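# Seat the orange-ringed plate onto the block's post and pin

## Task

Lower the plate with the orange ring onto the block so that it lies flat, sits over the post, and has the block's pin passing through its pin hole (of the plate's five small holes, the pin hole is the one that differs from the rest). The plate must stay seated by itself, not merely because a gripper holds it, and at the end the robot must release it and pull its grippers away.

## Robot and tools

Robot: two arms, left_arm and right_arm, each with a two-finger parallel gripper. Each arm has six joints (waist, shoulder, elbow, forearm roll, wrist pitch, wrist roll). Occasionally something may briefly tug a held part or nudge a loose one.

Scene frame (used in results): origin on the table top midway between the arms, +x outward over the table, +z up, left_arm on the +y side. The arm names do not refer to image sides. Printed positions are in metres, orientations as quaternions wxyz, velocities in m/s and rad/s. The printed hand position may be off from the true one, more so when an arm reaches far.

Gripper axes: fingers point along the gripper's own +z and close along its y. The reported position is the point between the closed finger pads, roughly 2 cm short of the fingertips; closing pushes the tips about 10 mm further along +z.

The 14-number row (used by both motion tools): one flat list covering both arms, left_arm first then right_arm, each block being dx, dy, dz, rx, ry, rz, opening. All values lie in [-1, 1], and both arms' numbers must always be present. dx..rz are offsets, not poses: they are expressed in that gripper's own axes and measured from the gripper's pose in the most recent result that showed it (before any such result in the scene, or for the second and later calls in one reply, from where the gripper is when the action begins). Scale: 1.0 equals 0.6 m of translation or 180 degrees of rotation; rx, ry, rz form a single rotation vector. Opening is absolute, not an offset: +1 is fully open (0.084 m), -1 is closed. Zero offsets are not a pause; they send the gripper back to its reference pose. To keep an arm still, give it the offset back to its desired pose in the first call of a reply, then zeros afterwards, with the opening it should keep.

execute_actions: argument actions, a list holding at most one item. An empty list just reports the state. {"rows": [...], "steps": n} runs up to 15 control steps of 1/30 s (default 15); each row is one step and the final row repeats if rows are fewer than steps. Every row is relative to the same reference pose, not to the row before it. {"steps": n} without rows is a wait of up to 300 steps counted from the last result, including your reply time. Optional pictures (boolean) toggles camera images. A rejected call sends nothing.

move: target is one 14-number row as above; speed is the path's top speed in m/s, 0.002 to 0.5 (default 0.25), with rotation capped at twice that in rad/s. Grippers follow straight paths that finish together, lasting 0.5 to 10 s (cut off at 10 s). Openings are sent at the start. Paths ignore obstacles and the other arm; grippers lag, stray and can overshoot the speed, especially with a nearly straight arm. Faster moves and targets set deeper past a contact strike or press harder. The result adds a move: line with the ending (done, off_target, moving, held, fault) and which limits acted (paced = pose clipped; held = some steps blocked, after which the arm may jump faster), plus each gripper's distance from its target. If only one arm is named, the other finished fine.

wait: seconds, 0 to 10; sends nothing new.

zoom_image: camera (cam_head_left, cam_head_right, cam_left_wrist, cam_right_wrist, each 672x504) and region [x0, y0, x1, y1] in pixels from the top-left, no larger than 504x504. Gives a closer look at the latest image.

finished_scene: scene, the integer number of the current scene. Irreversible; the result reports success. Replying with no tool call ends everything.

Control details: each step the commanded pose is clipped to within 70 mm and 16 degrees of the measured pose; inverse kinematics favours position over orientation. After an action the arm only continues to its last clipped pose, so check the result and send the remainder. The Hand target line shows where the controller is driving each gripper.

Results: each arm's pose and velocities; grip_measured is the actual finger opening on the opening scale. To hold something, command an opening well below grip_measured; the gap sets the squeeze (about 24 N per pad max). A "pose unreachable" line means the clearance check altered or blocked that arm's command; HELD marks steps where this happened.

Avoid: dropping parts or knocking anything off the table (fails the task); collisions or pressing between the arms; slams and hard pushes. A joint torque reaching its load limit (waist and shoulder 44.5, elbow and forearm roll 26.7, wrist pitch and wrist roll 17.8 N m, held weight included) stops the arm, backs it off and freezes it for 10 s. Holding loads heats motors: MOTOR HOT appears from 65 °C, and at 80 °C an OVER-TEMPERATURE FAULT brakes the arm until it cools. Move smoothly, then let go and retract before finishing.

Each tool is called after "Request:" by a JSON object that holds its "api" and its "payload", one argument or row to a line.

## Session

Request:
{"api": "execute_actions", "payload": {
  "actions": []
}}

Scene clock: 0.00 s of 5100.00 s.
left_arm: end_effector_position=(+0.2697, +0.1118, +0.2510) grip_measured=+1.00 end_effector_quat_wxyz=(-0.346, +0.479, +0.778, +0.214) end_effector_velocity=(+0.001, +0.000, +0.000) end_effector_angular_velocity=(-0.000, -0.002, +0.001) | right_arm: end_effector_position=(+0.0602, -0.5967, +0.3296) grip_measured=+1.00 end_effector_quat_wxyz=(+0.714, -0.577, +0.391, +0.066) end_effector_velocity=(+0.001, -0.000, +0.000) end_effector_angular_velocity=(-0.001, -0.003, -0.002)
Joint positions: left_arm=[-0.769  0.388 -1.634  0.173  2.067 -2.924  0.084] | right_arm=[-1.808  0.077 -0.981  0.348  2.474 -0.61   0.084]
Joint velocities: left_arm=[ 0.001 -0.    -0.     0.001 -0.001 -0.001  0.   ] | right_arm=[ 0.     0.    -0.     0.003  0.001 -0.    -0.   ]
Hand target (left_arm): +0.270, +0.112, +0.251; -0.346, +0.479, +0.778, +0.214
Hand target (right_arm): +0.060, -0.597, +0.330; +0.714, -0.577, +0.391, +0.066

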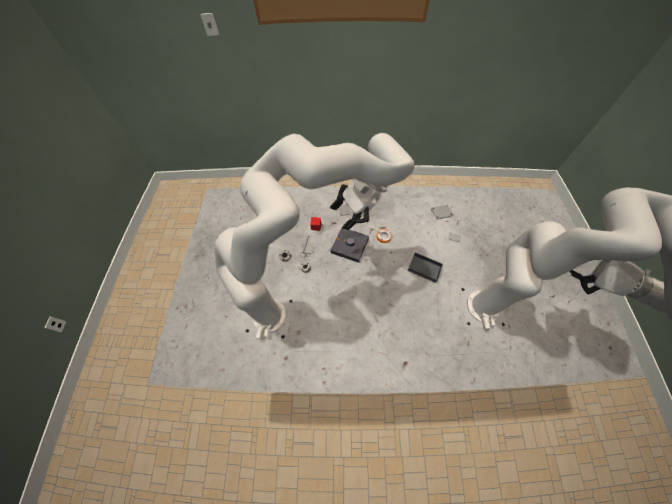

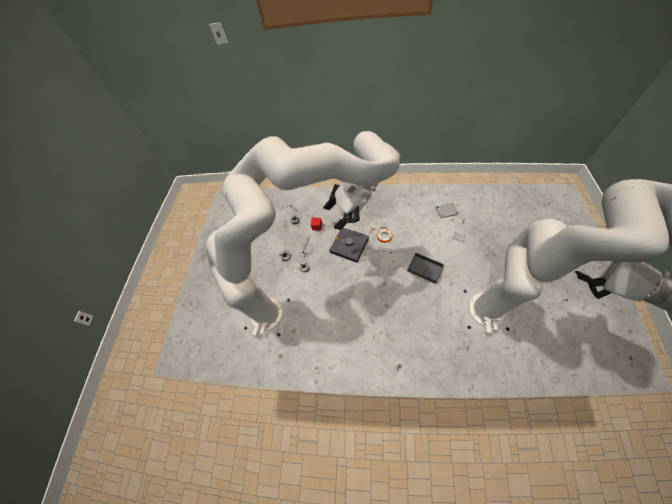

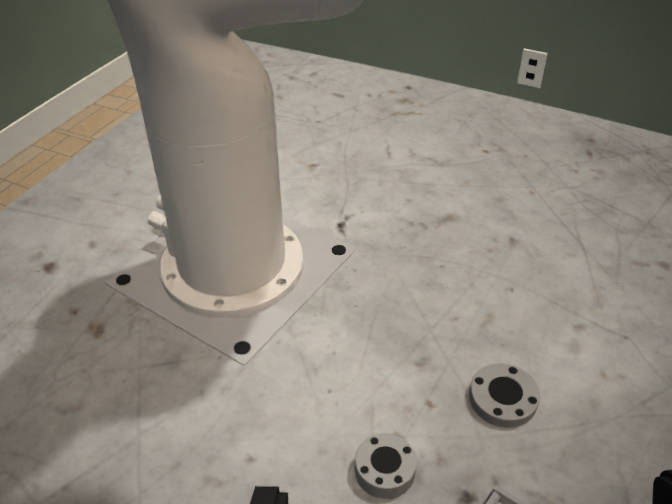

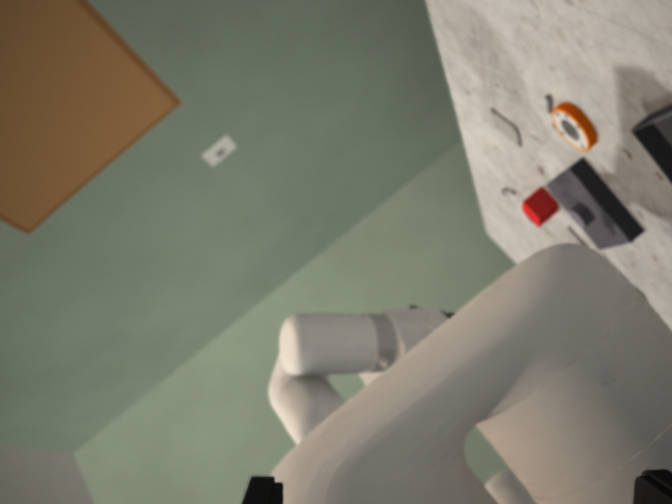

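Request:
{"api": "zoom_image", "payload": {
  "camera": "cam_head_left",
  "region": [260, 170, 480, 340]
}}

Region (260, 170, 480, 340) of cam_head_left's 672x504 image, scaled by 2.291, with more detail than that image has; it fills the top 389 rows of this view, and the rest is white.

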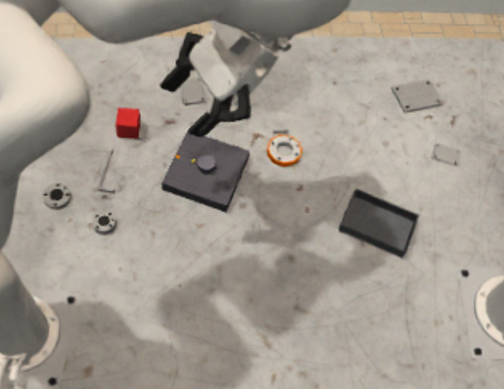

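Request:
{"api": "move", "payload": {
  "target": [-0.0527, -0.0303, -0.183, 0, -0.2667, 0, 1, 0, 0, 0, 0, 0, 0, 1]
}}

Scene clock: 25.23 s of 5100.00 s.
left_arm: end_effector_position=(+0.2995, +0.0120, +0.3005) grip_measured=+1.00 end_effector_quat_wxyz=(+0.001, +0.525, +0.851, +0.002) end_effector_velocity=(-0.000, -0.001, +0.001) end_effector_angular_velocity=(-0.011, -0.005, -0.000) | right_arm: end_effector_position=(+0.0602, -0.5967, +0.3296) grip_measured=+1.00 end_effector_quat_wxyz=(+0.714, -0.577, +0.391, +0.066) end_effector_velocity=(+0.000, -0.000, +0.000) end_effector_angular_velocity=(-0.000, -0.002, -0.001)
Joint positions: left_arm=[-0.759 -0.029 -1.316  0.005  1.345 -2.929  0.084] | right_arm=[-1.808  0.077 -0.981  0.348  2.474 -0.61   0.084]
Joint velocities: left_arm=[-0.001 -0.007  0.007 -0.003 -0.012  0.    -0.   ] | right_arm=[ 0.    -0.    -0.     0.002  0.001 -0.     0.   ]
Hand target (left_arm): +0.300, +0.012, +0.301; +0.001, +0.525, +0.851, +0.002
Hand target (right_arm): +0.060, -0.597, +0.330; +0.714, -0.577, +0.391, +0.066
Off the commanded pose (left_arm): 0.001 m, 0 deg.
Off the commanded pose (right_arm): 0.000 m, 0 deg.
After step 90, 20.10 s passed at rest.
move: done

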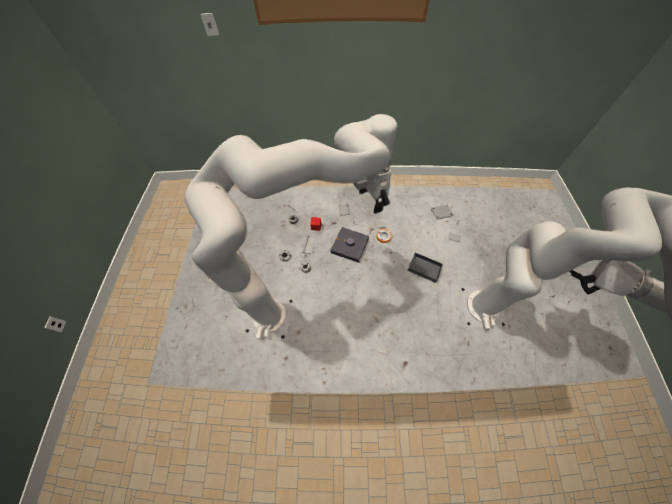

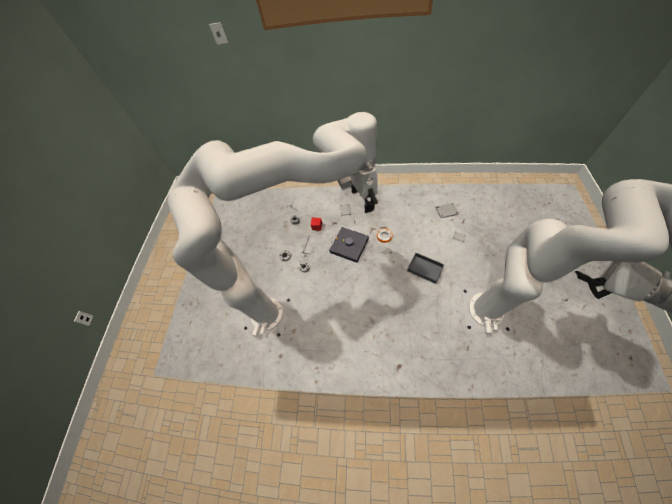

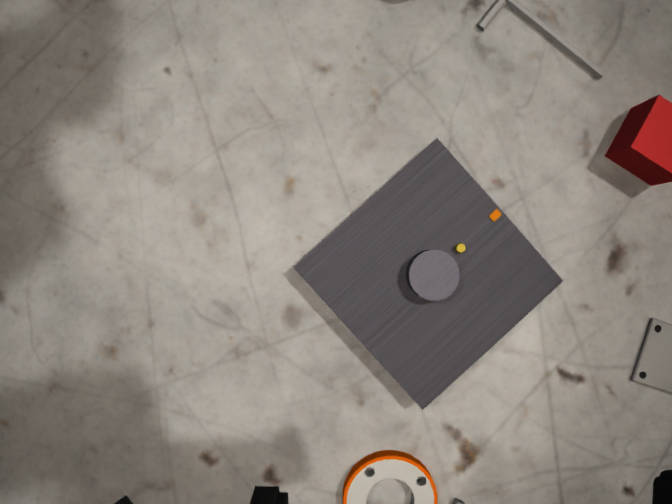

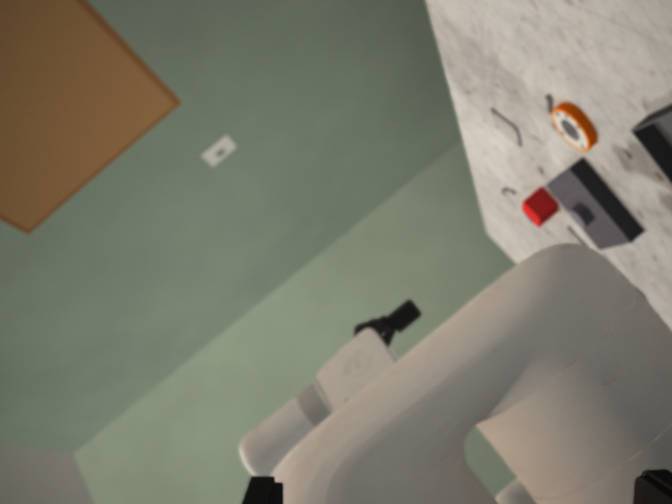

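Request:
{"api": "move", "payload": {
  "target": [-0.15, 0, 0, 0, 0, 0, 1, 0, 0, 0, 0, 0, 0, 1]
}}

Scene clock: 29.33 s of 5100.00 s.
left_arm: end_effector_position=(+0.3400, -0.0681, +0.3008) grip_measured=+1.00 end_effector_quat_wxyz=(+0.001, +0.525, +0.851, +0.002) end_effector_velocity=(+0.001, -0.001, -0.002) end_effector_angular_velocity=(+0.006, +0.005, +0.001) | right_arm: end_effector_position=(+0.0602, -0.5967, +0.3296) grip_measured=+1.00 end_effector_quat_wxyz=(+0.714, -0.577, +0.391, +0.066) end_effector_velocity=(+0.000, -0.000, +0.000) end_effector_angular_velocity=(-0.001, -0.002, -0.002)
Joint positions: left_arm=[-0.793  0.296 -1.727  0.005  1.43  -2.962  0.084] | right_arm=[-1.808  0.077 -0.981  0.348  2.474 -0.61   0.084]
Joint velocities: left_arm=[ 0.     0.015 -0.017  0.     0.01  -0.001 -0.   ] | right_arm=[-0.001  0.    -0.     0.002  0.    -0.    -0.   ]
Hand target (left_arm): +0.340, -0.068, +0.301; +0.001, +0.525, +0.851, +0.002
Hand target (right_arm): +0.060, -0.597, +0.330; +0.714, -0.577, +0.391, +0.066
Off the commanded pose (left_arm): 0.001 m, 0 deg.
Off the commanded pose (right_arm): 0.000 m, 0 deg.
After step 90, 0.17 s passed at rest.
move: done

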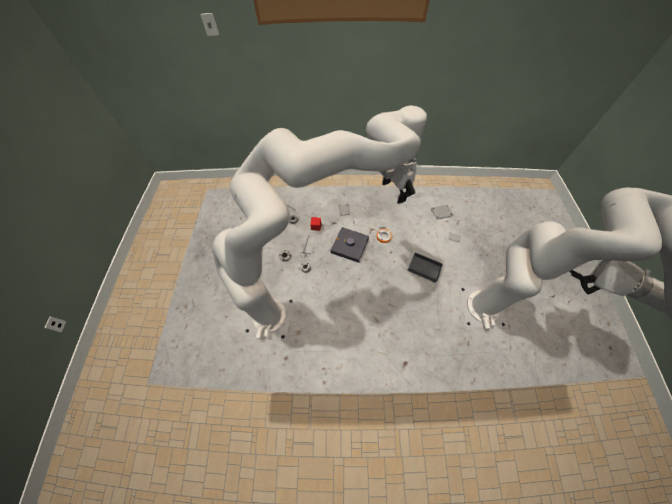

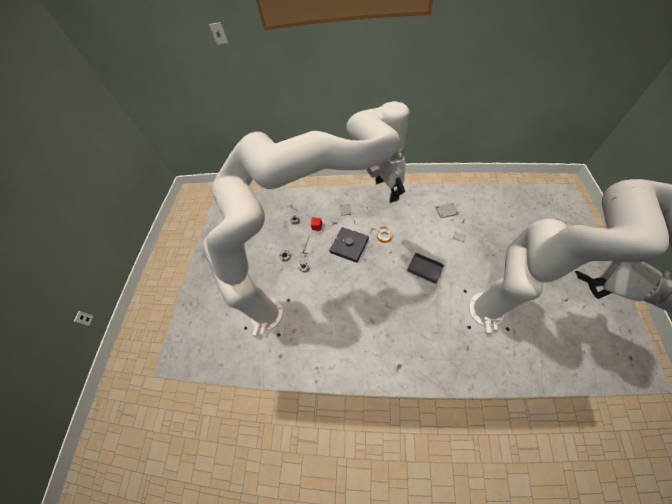

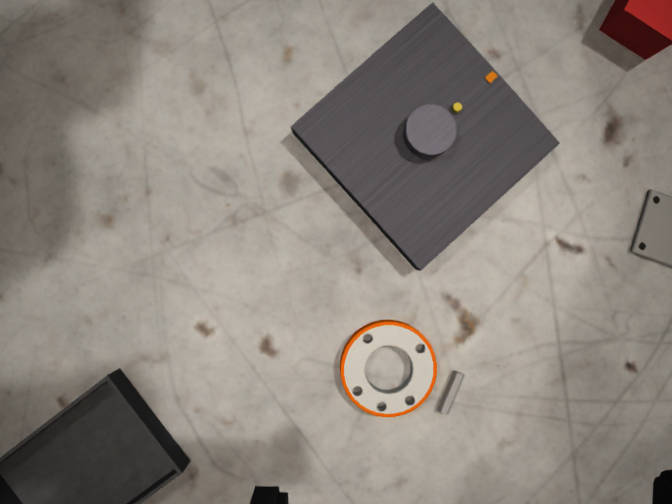

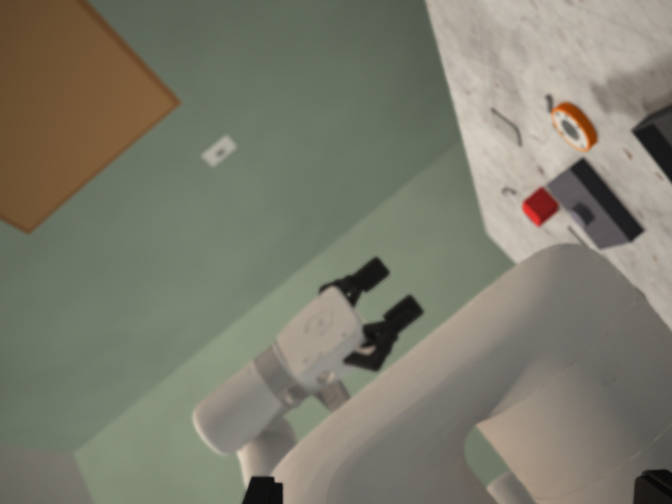

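Request:
{"api": "move", "payload": {
  "target": [0, 0, 0.25, 0, 0, 0.833, 1, 0, 0, 0, 0, 0, 0, 1],
  "speed": 0.5
}}

Scene clock: 52.43 s of 5100.00 s.
left_arm: end_effector_position=(+0.3408, -0.0678, +0.1510) grip_measured=+1.00 end_effector_quat_wxyz=(-0.002, +0.958, -0.286, +0.002) end_effector_velocity=(-0.001, +0.000, -0.002) end_effector_angular_velocity=(+0.000, +0.003, -0.011) | right_arm: end_effector_position=(+0.0602, -0.5967, +0.3296) grip_measured=+1.00 end_effector_quat_wxyz=(+0.714, -0.577, +0.391, +0.066) end_effector_velocity=(+0.000, -0.000, -0.000) end_effector_angular_velocity=(-0.001, -0.000, -0.001)
Joint positions: left_arm=[-0.791  0.364 -1.39   0.006  1.025 -0.347  0.084] | right_arm=[-1.808  0.077 -0.981  0.348  2.474 -0.61   0.084]
Joint velocities: left_arm=[ 0.     0.002  0.002 -0.002 -0.003  0.013  0.   ] | right_arm=[-0.    -0.     0.     0.    -0.001 -0.     0.   ]
Hand target (left_arm): +0.341, -0.068, +0.151; -0.002, +0.958, -0.287, +0.002
Hand target (right_arm): +0.060, -0.597, +0.330; +0.714, -0.577, +0.391, +0.066
Off the commanded pose (left_arm): 0.000 m, 0 deg.
Off the commanded pose (right_arm): 0.000 m, 0 deg.
After step 90, 16.90 s passed at rest.
move: done

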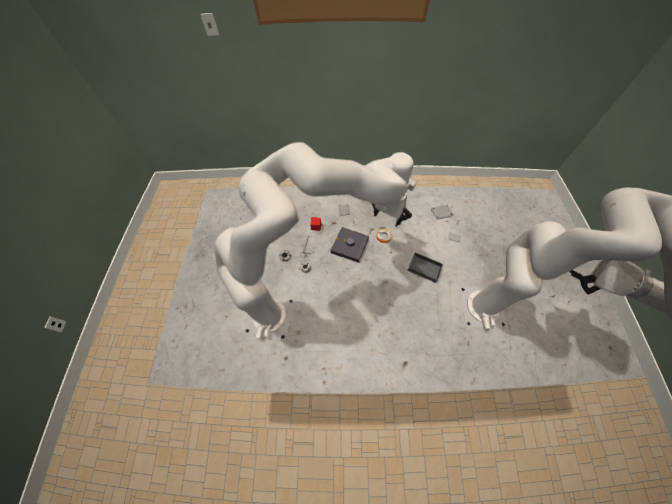

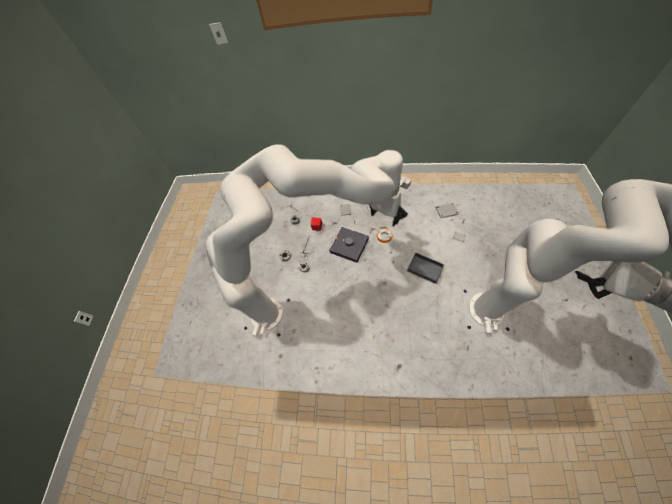

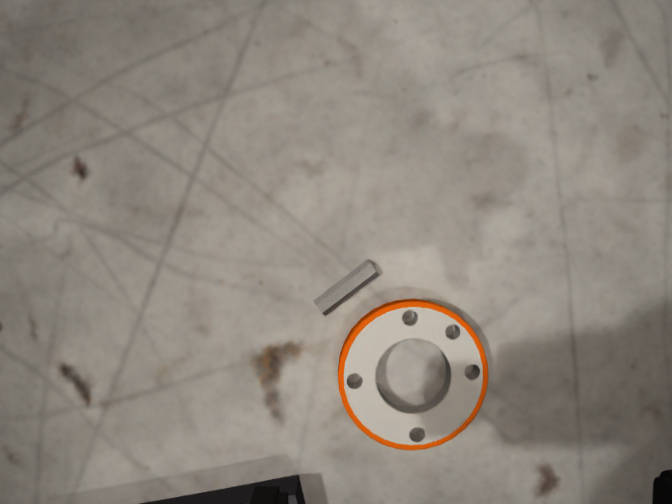

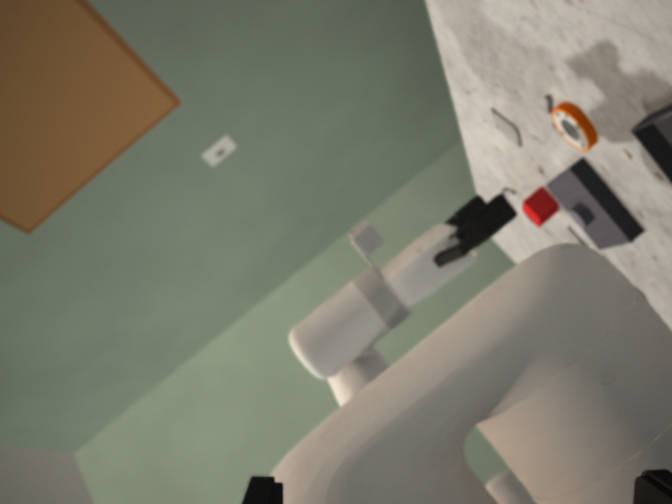

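Request:
{"api": "move", "payload": {
  "target": [0.0213, 0.0035, 0.152, 0, 0, 0, 1, 0, 0, 0, 0, 0, 0, 1]
}}

Scene clock: 63.33 s of 5100.00 s.
left_arm: end_effector_position=(+0.3510, -0.0766, +0.0607) grip_measured=+1.00 end_effector_quat_wxyz=(-0.001, +0.958, -0.286, +0.002) end_effector_velocity=(-0.002, +0.003, -0.007) end_effector_angular_velocity=(+0.010, +0.008, +0.003) | right_arm: end_effector_position=(+0.0602, -0.5967, +0.3296) grip_measured=+1.00 end_effector_quat_wxyz=(+0.714, -0.577, +0.391, +0.066) end_effector_velocity=(+0.001, -0.000, +0.000) end_effector_angular_velocity=(-0.001, -0.002, +0.001)
Joint positions: left_arm=[-0.786  0.536 -1.371  0.007  0.833 -0.344  0.084] | right_arm=[-1.808  0.077 -0.981  0.348  2.474 -0.61   0.084]
Joint velocities: left_arm=[ 0.001  0.01   0.004 -0.    -0.002 -0.002 -0.   ] | right_arm=[ 0.002  0.    -0.     0.001 -0.    -0.001 -0.   ]
Hand target (left_arm): +0.351, -0.076, +0.060; -0.002, +0.958, -0.286, +0.002
Hand target (right_arm): +0.060, -0.597, +0.330; +0.714, -0.577, +0.391, +0.066
Off the commanded pose (left_arm): 0.001 m, 0 deg.
Off the commanded pose (right_arm): 0.000 m, 0 deg.
After step 90, 7.00 s passed at rest.
move: done

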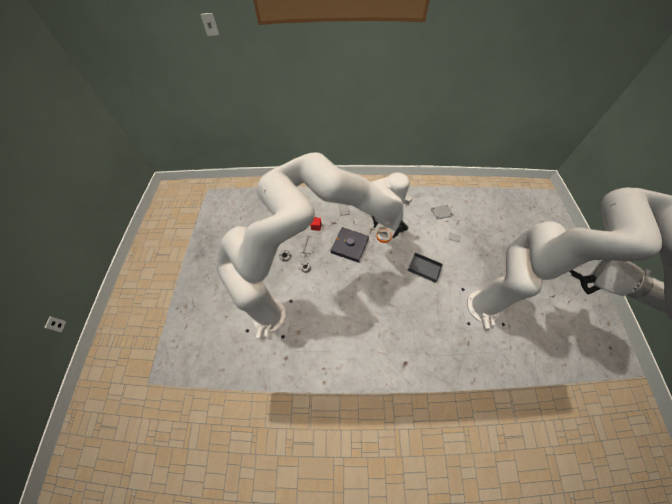

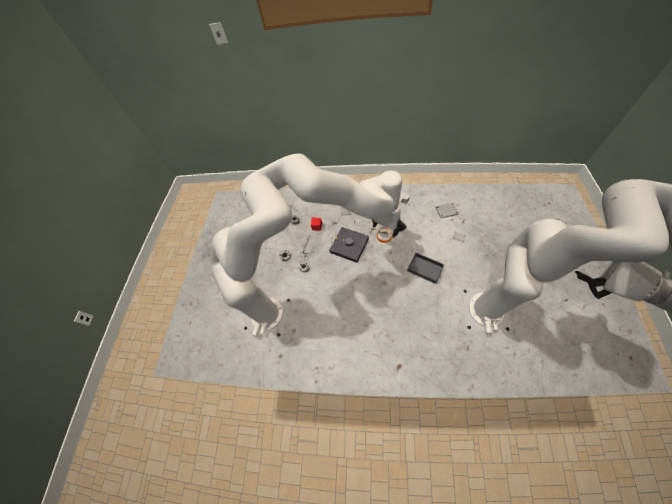

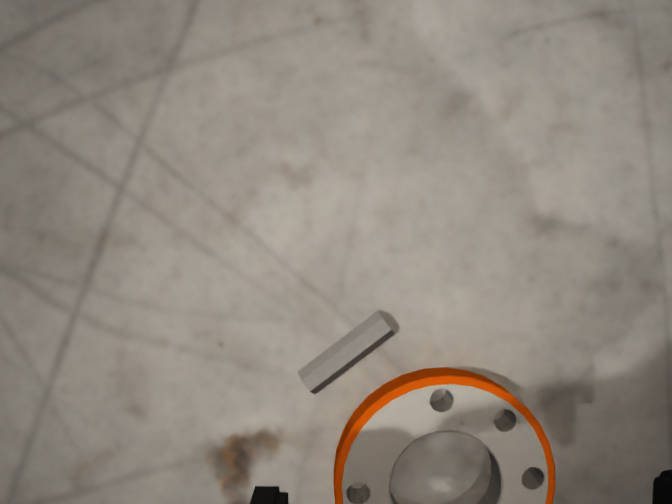

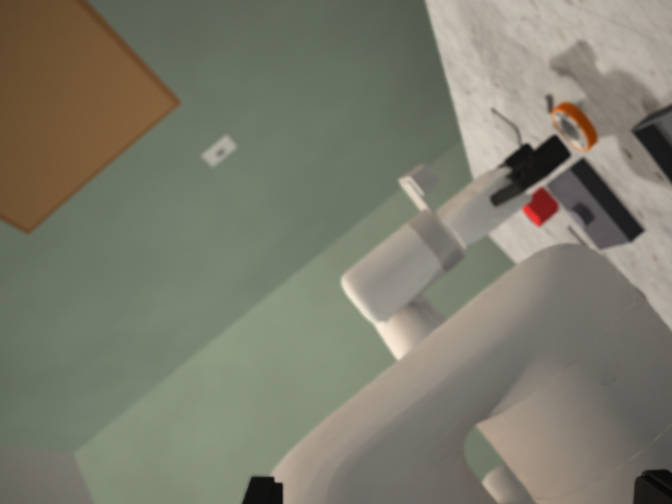

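Request:
{"api": "move", "payload": {
  "target": [-0.002, 0, 0.058, 0, 0, 0, 1, 0, 0, 0, 0, 0, 0, 1],
  "speed": 0.05
}}

Scene clock: 68.50 s of 5100.00 s.
left_arm: end_effector_position=(+0.3504, -0.0760, +0.0264) grip_measured=+1.00 end_effector_quat_wxyz=(-0.001, +0.958, -0.286, +0.003) end_effector_velocity=(+0.001, -0.003, +0.000) end_effector_angular_velocity=(-0.005, -0.005, -0.004) | right_arm: end_effector_position=(+0.0602, -0.5967, +0.3296) grip_measured=+1.00 end_effector_quat_wxyz=(+0.714, -0.577, +0.391, +0.066) end_effector_velocity=(-0.000, +0.000, +0.000) end_effector_angular_velocity=(+0.001, +0.001, +0.002)
Joint positions: left_arm=[-0.786  0.596 -1.357  0.008  0.758 -0.345  0.084] | right_arm=[-1.808  0.077 -0.981  0.348  2.474 -0.61   0.084]
Joint velocities: left_arm=[-0.002  0.002 -0.003  0.001 -0.006  0.001  0.   ] | right_arm=[-0.    -0.    -0.    -0.002  0.001 -0.    -0.   ]
Hand target (left_arm): +0.350, -0.076, +0.026; -0.001, +0.958, -0.286, +0.002
Hand target (right_arm): +0.060, -0.597, +0.330; +0.714, -0.577, +0.391, +0.066
Off the commanded pose (left_arm): 0.001 m, 0 deg.
Off the commanded pose (right_arm): 0.000 m, 0 deg.
After step 90, 1.17 s passed at rest.
move: done

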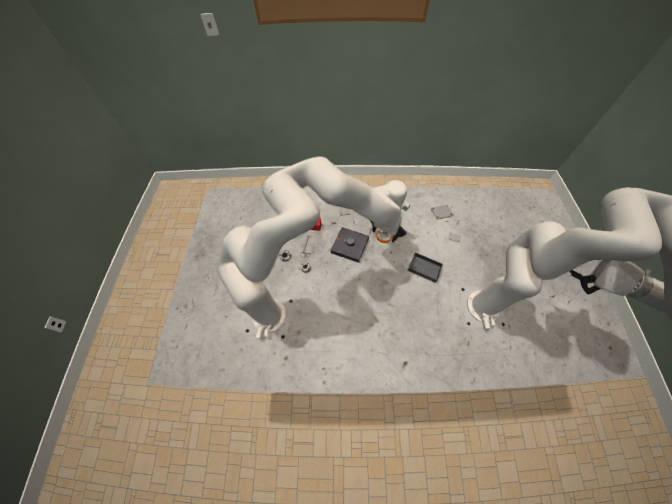

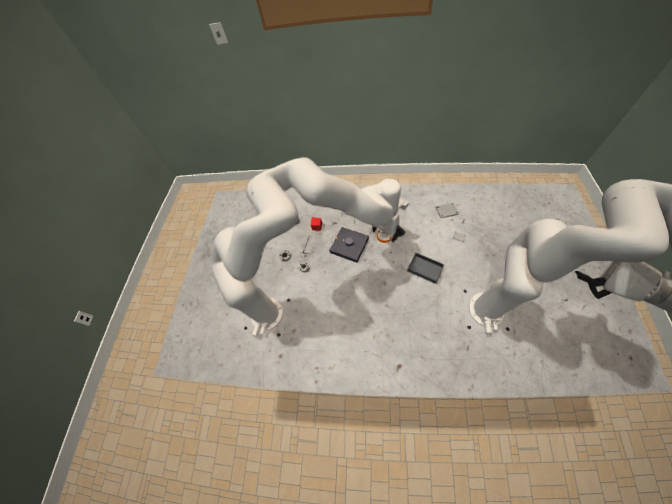

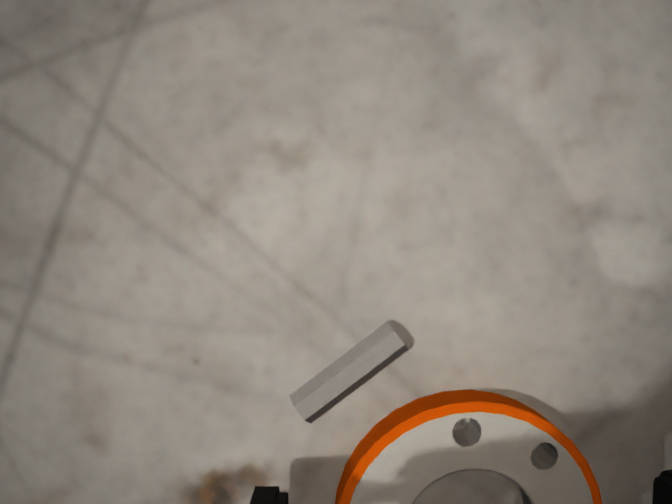

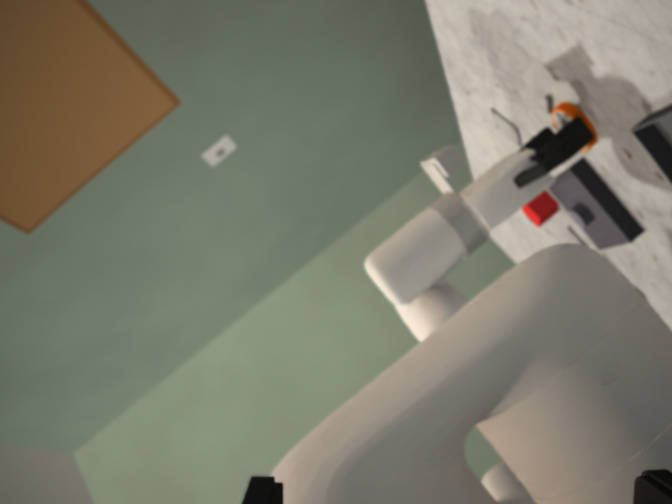

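Request:
{"api": "move", "payload": {
  "target": [0, 0, 0.0125, 0, 0, 0, 1, 0, 0, 0, 0, 0, 0, 1],
  "speed": 0.02
}}

Request:
{"api": "move", "payload": {
  "target": [0, 0, 0, 0, 0, 0, 0.2, 0, 0, 0, 0, 0, 0, 1],
  "speed": 0.02
}}

Scene clock: 71.57 s of 5100.00 s.
left_arm: end_effector_position=(+0.3504, -0.0760, +0.0190) grip_measured=+1.00 end_effector_quat_wxyz=(-0.001, +0.958, -0.286, +0.003) end_effector_velocity=(+0.000, -0.001, -0.000) end_effector_angular_velocity=(-0.003, -0.002, -0.001) | right_arm: end_effector_position=(+0.0602, -0.5967, +0.3296) grip_measured=+1.00 end_effector_quat_wxyz=(+0.714, -0.577, +0.391, +0.066) end_effector_velocity=(+0.000, +0.000, +0.000) end_effector_angular_velocity=(+0.002, -0.000, +0.002)
Joint positions: left_arm=[-0.786  0.611 -1.356  0.008  0.743 -0.345  0.084] | right_arm=[-1.808  0.077 -0.981  0.348  2.474 -0.61   0.084]
Joint velocities: left_arm=[-0.001  0.002 -0.001 -0.001 -0.004  0.001 -0.   ] | right_arm=[ 0.002  0.     0.001 -0.001  0.001  0.    -0.   ]
Hand target (left_arm): +0.350, -0.076, +0.019; -0.001, +0.958, -0.286, +0.003
Hand target (right_arm): +0.060, -0.597, +0.330; +0.714, -0.577, +0.391, +0.066
Off the commanded pose (left_arm): 0.000 m, 0 deg.
Off the commanded pose (right_arm): 0.000 m, 0 deg.
move: done

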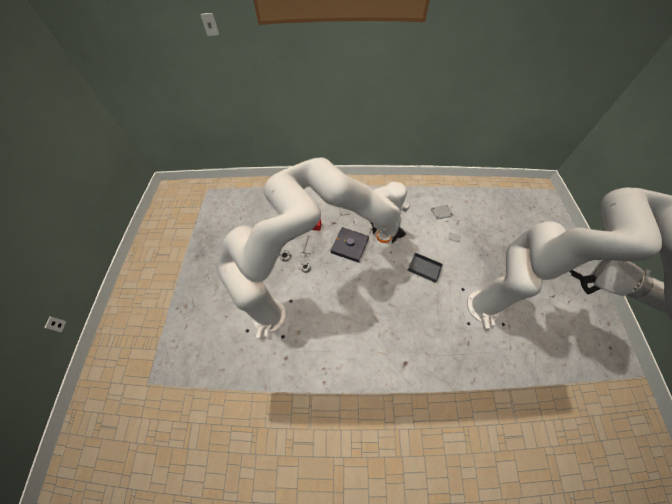

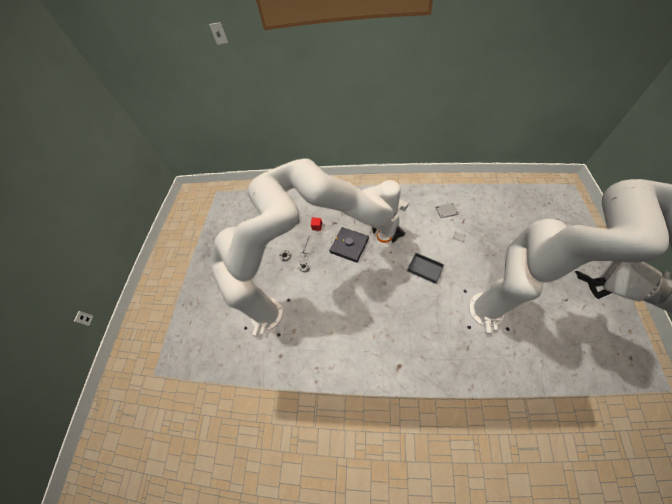

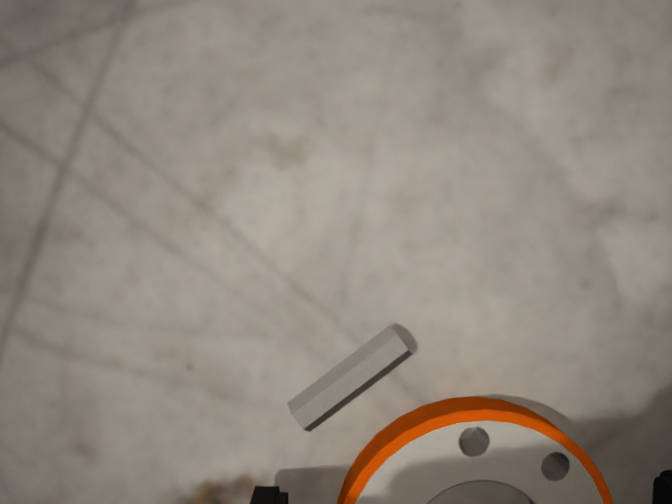

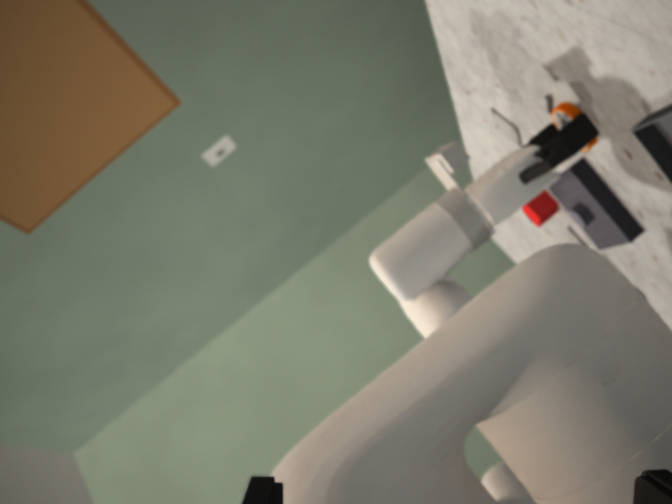

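Scene clock: 72.07 s of 5100.00 s.
left_arm: end_effector_position=(+0.3505, -0.0761, +0.0191) grip_measured=+0.45 end_effector_quat_wxyz=(-0.001, +0.958, -0.286, +0.003) end_effector_velocity=(+0.000, -0.000, +0.000) end_effector_angular_velocity=(-0.000, -0.001, -0.001) | right_arm: end_effector_position=(+0.0602, -0.5967, +0.3296) grip_measured=+1.00 end_effector_quat_wxyz=(+0.714, -0.577, +0.391, +0.066) end_effector_velocity=(+0.000, +0.000, -0.000) end_effector_angular_velocity=(+0.001, +0.001, +0.001)
Joint positions: left_arm=[-0.786  0.611 -1.357  0.008  0.743 -0.345  0.063] | right_arm=[-1.808  0.077 -0.981  0.348  2.474 -0.61   0.084]
Joint velocities: left_arm=[-0.     0.    -0.     0.001 -0.001  0.     0.   ] | right_arm=[ 0.001 -0.     0.    -0.     0.     0.001  0.   ]
Hand target (left_arm): +0.350, -0.076, +0.019; -0.001, +0.958, -0.286, +0.003
Hand target (right_arm): +0.060, -0.597, +0.330; +0.714, -0.577, +0.391, +0.066
Off the commanded pose (left_arm): 0.000 m, 0 deg.
Off the commanded pose (right_arm): 0.000 m, 0 deg.
move: done

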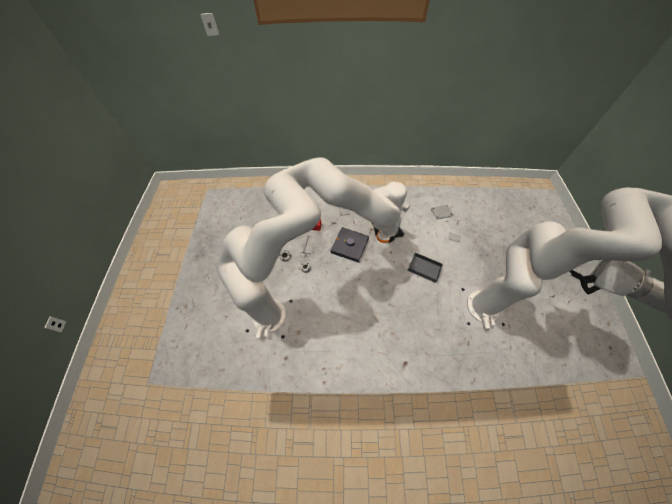

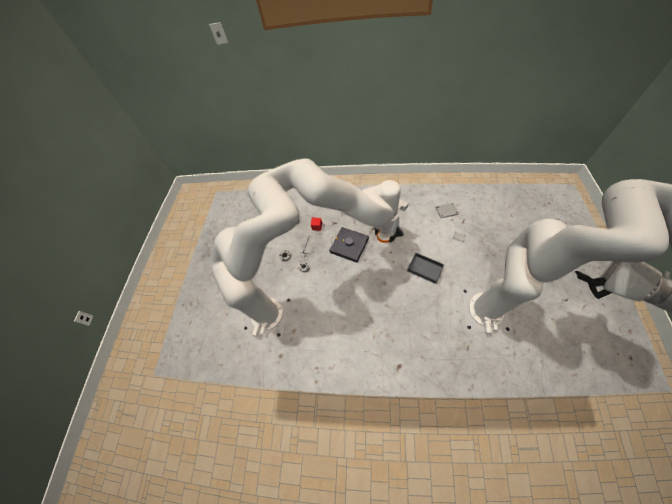

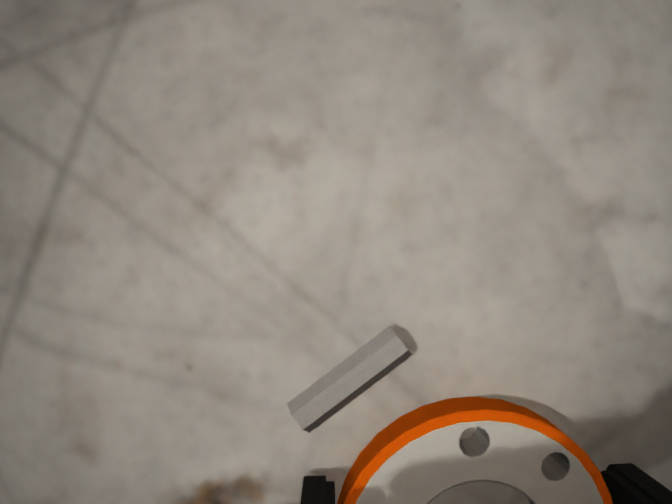

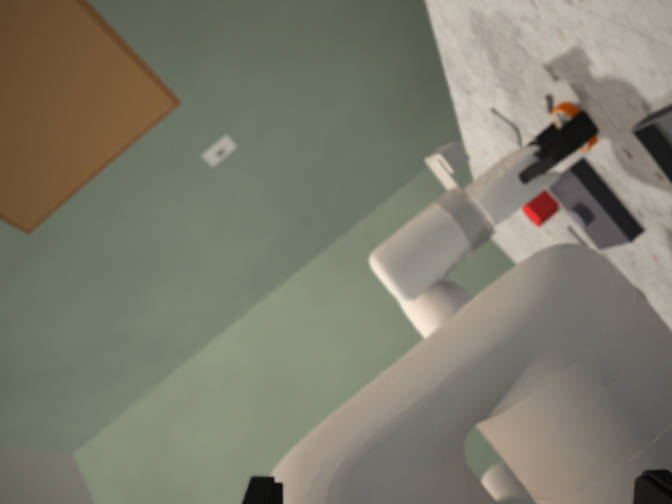

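Request:
{"api": "move", "payload": {
  "target": [0, 0, -0.1, 0, 0, 0, -0.5, 0, 0, 0, 0, 0, 0, 1],
  "speed": 0.15
}}

Request:
{"api": "move", "payload": {
  "target": [-0.2005, -0.1616, -0.0833, 0, 0, -0.802, -0.5, 0, 0, 0, 0, 0, 0, 1],
  "speed": 0.4
}}

Scene clock: 83.17 s of 5100.00 s.
left_arm: end_effector_position=(+0.3498, -0.0757, +0.0781) grip_measured=+0.45 end_effector_quat_wxyz=(-0.002, +0.958, -0.286, +0.002) end_effector_velocity=(+0.002, -0.003, +0.008) end_effector_angular_velocity=(-0.010, -0.007, -0.001) | right_arm: end_effector_position=(+0.0602, -0.5967, +0.3296) grip_measured=+1.00 end_effector_quat_wxyz=(+0.714, -0.577, +0.391, +0.066) end_effector_velocity=(-0.001, +0.000, -0.000) end_effector_angular_velocity=(+0.001, +0.002, -0.001)
Joint positions: left_arm=[-0.787  0.503 -1.375  0.007  0.871 -0.344  0.063] | right_arm=[-1.808  0.077 -0.981  0.348  2.474 -0.61   0.084]
Joint velocities: left_arm=[-0.001 -0.009 -0.008 -0.     0.004 -0.     0.   ] | right_arm=[-0.002  0.     0.001 -0.002 -0.     0.001 -0.   ]
Hand target (left_arm): +0.350, -0.076, +0.079; -0.001, +0.958, -0.286, +0.003
Hand target (right_arm): +0.060, -0.597, +0.330; +0.714, -0.577, +0.391, +0.066
Off the commanded pose (left_arm): 0.001 m, 0 deg.
Off the commanded pose (right_arm): 0.000 m, 0 deg.
After step 90, 7.27 s passed at rest.
move: done

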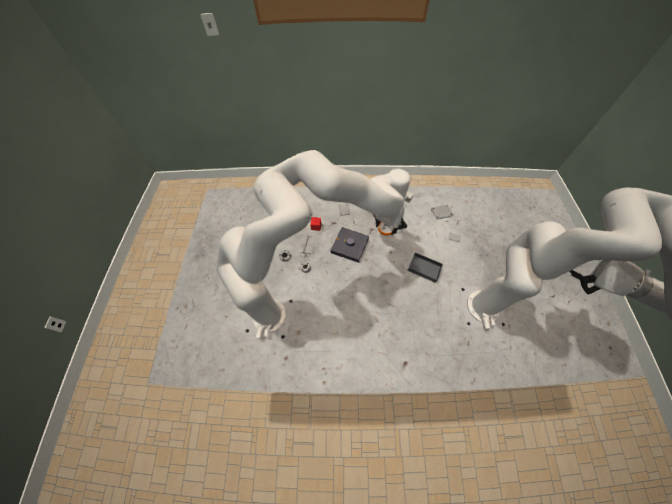

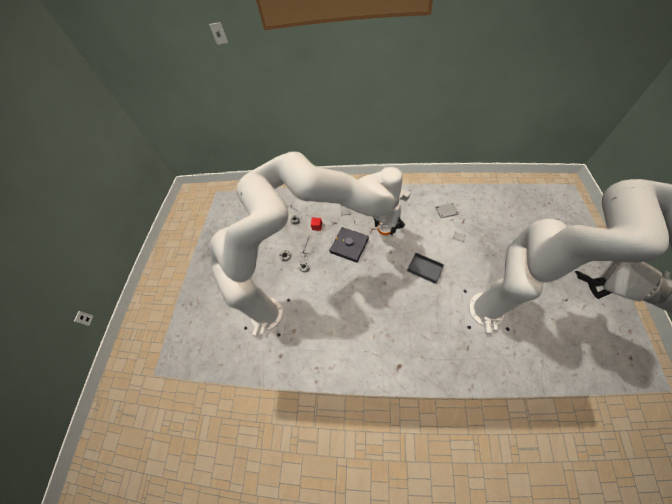

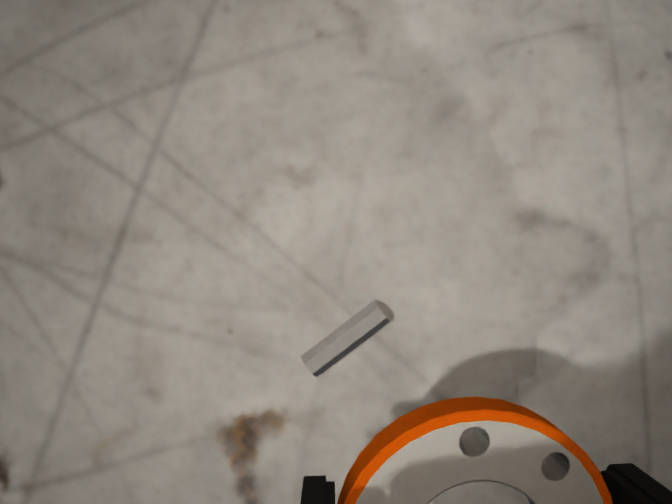

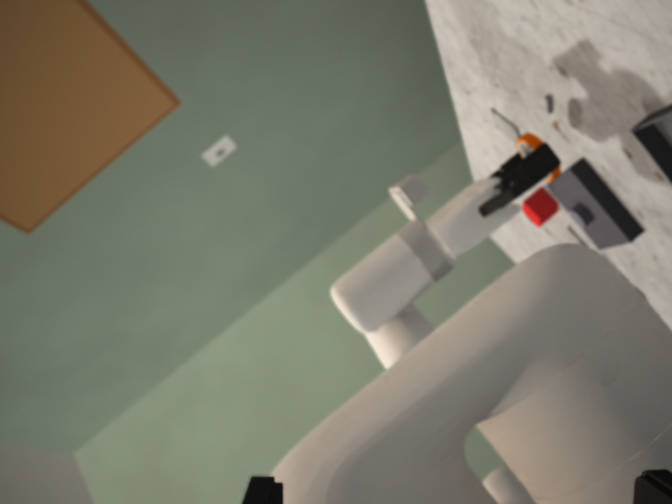

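Scene clock: 86.87 s of 5100.00 s.
left_arm: end_effector_position=(+0.3015, +0.0710, +0.1278) grip_measured=+0.45 end_effector_quat_wxyz=(+0.001, +0.566, +0.824, +0.002) end_effector_velocity=(-0.001, +0.001, -0.000) end_effector_angular_velocity=(+0.002, -0.000, +0.010) | right_arm: end_effector_position=(+0.0602, -0.5967, +0.3296) grip_measured=+1.00 end_effector_quat_wxyz=(+0.714, -0.577, +0.391, +0.066) end_effector_velocity=(-0.000, -0.000, -0.000) end_effector_angular_velocity=(-0.000, +0.000, -0.001)
Joint positions: left_arm=[-0.668 -0.021 -0.811  0.006  0.83  -2.744  0.063] | right_arm=[-1.808  0.077 -0.981  0.348  2.474 -0.61   0.084]
Joint velocities: left_arm=[ 0.    -0.002  0.003  0.002  0.    -0.011  0.   ] | right_arm=[-0.001 -0.     0.     0.    -0.001  0.     0.   ]
Hand target (left_arm): +0.302, +0.071, +0.128; +0.001, +0.566, +0.825, +0.002
Hand target (right_arm): +0.060, -0.597, +0.330; +0.714, -0.577, +0.391, +0.066
Off the commanded pose (left_arm): 0.001 m, 0 deg.
Off the commanded pose (right_arm): 0.000 m, 0 deg.
move: done

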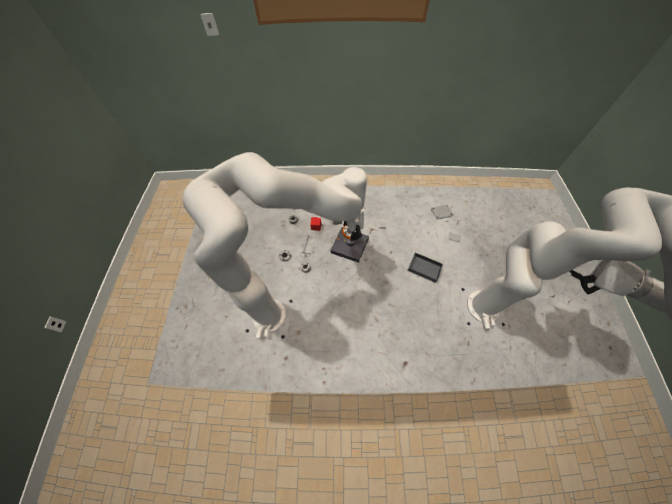

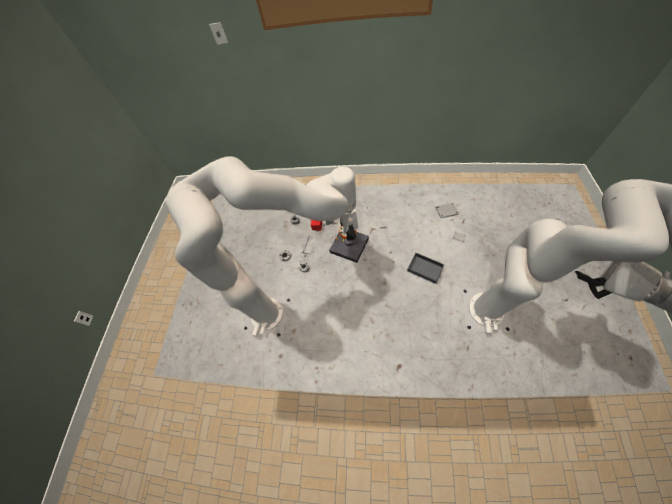

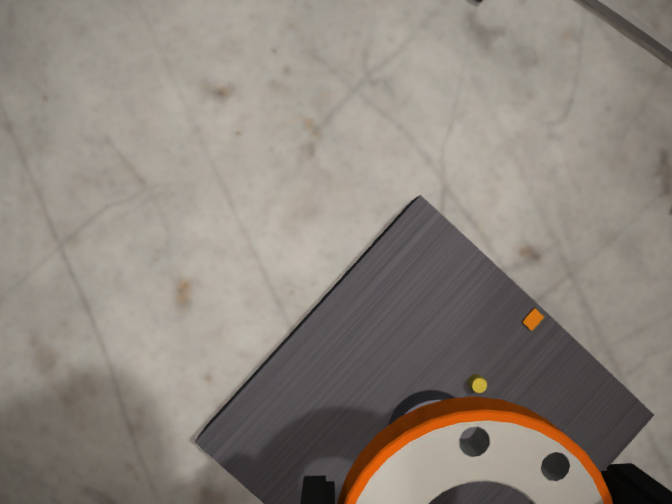

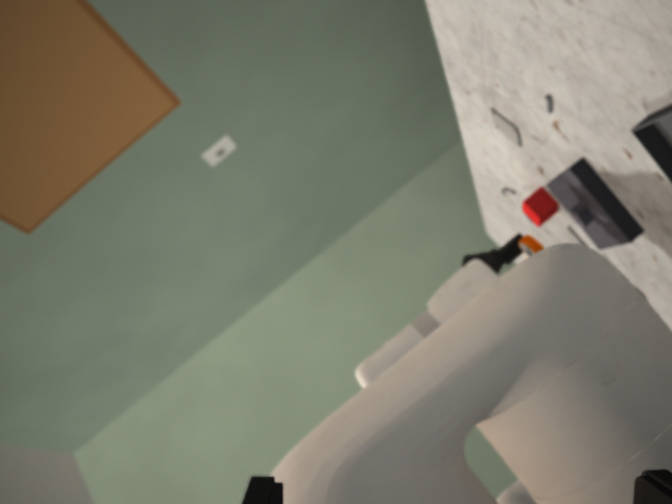

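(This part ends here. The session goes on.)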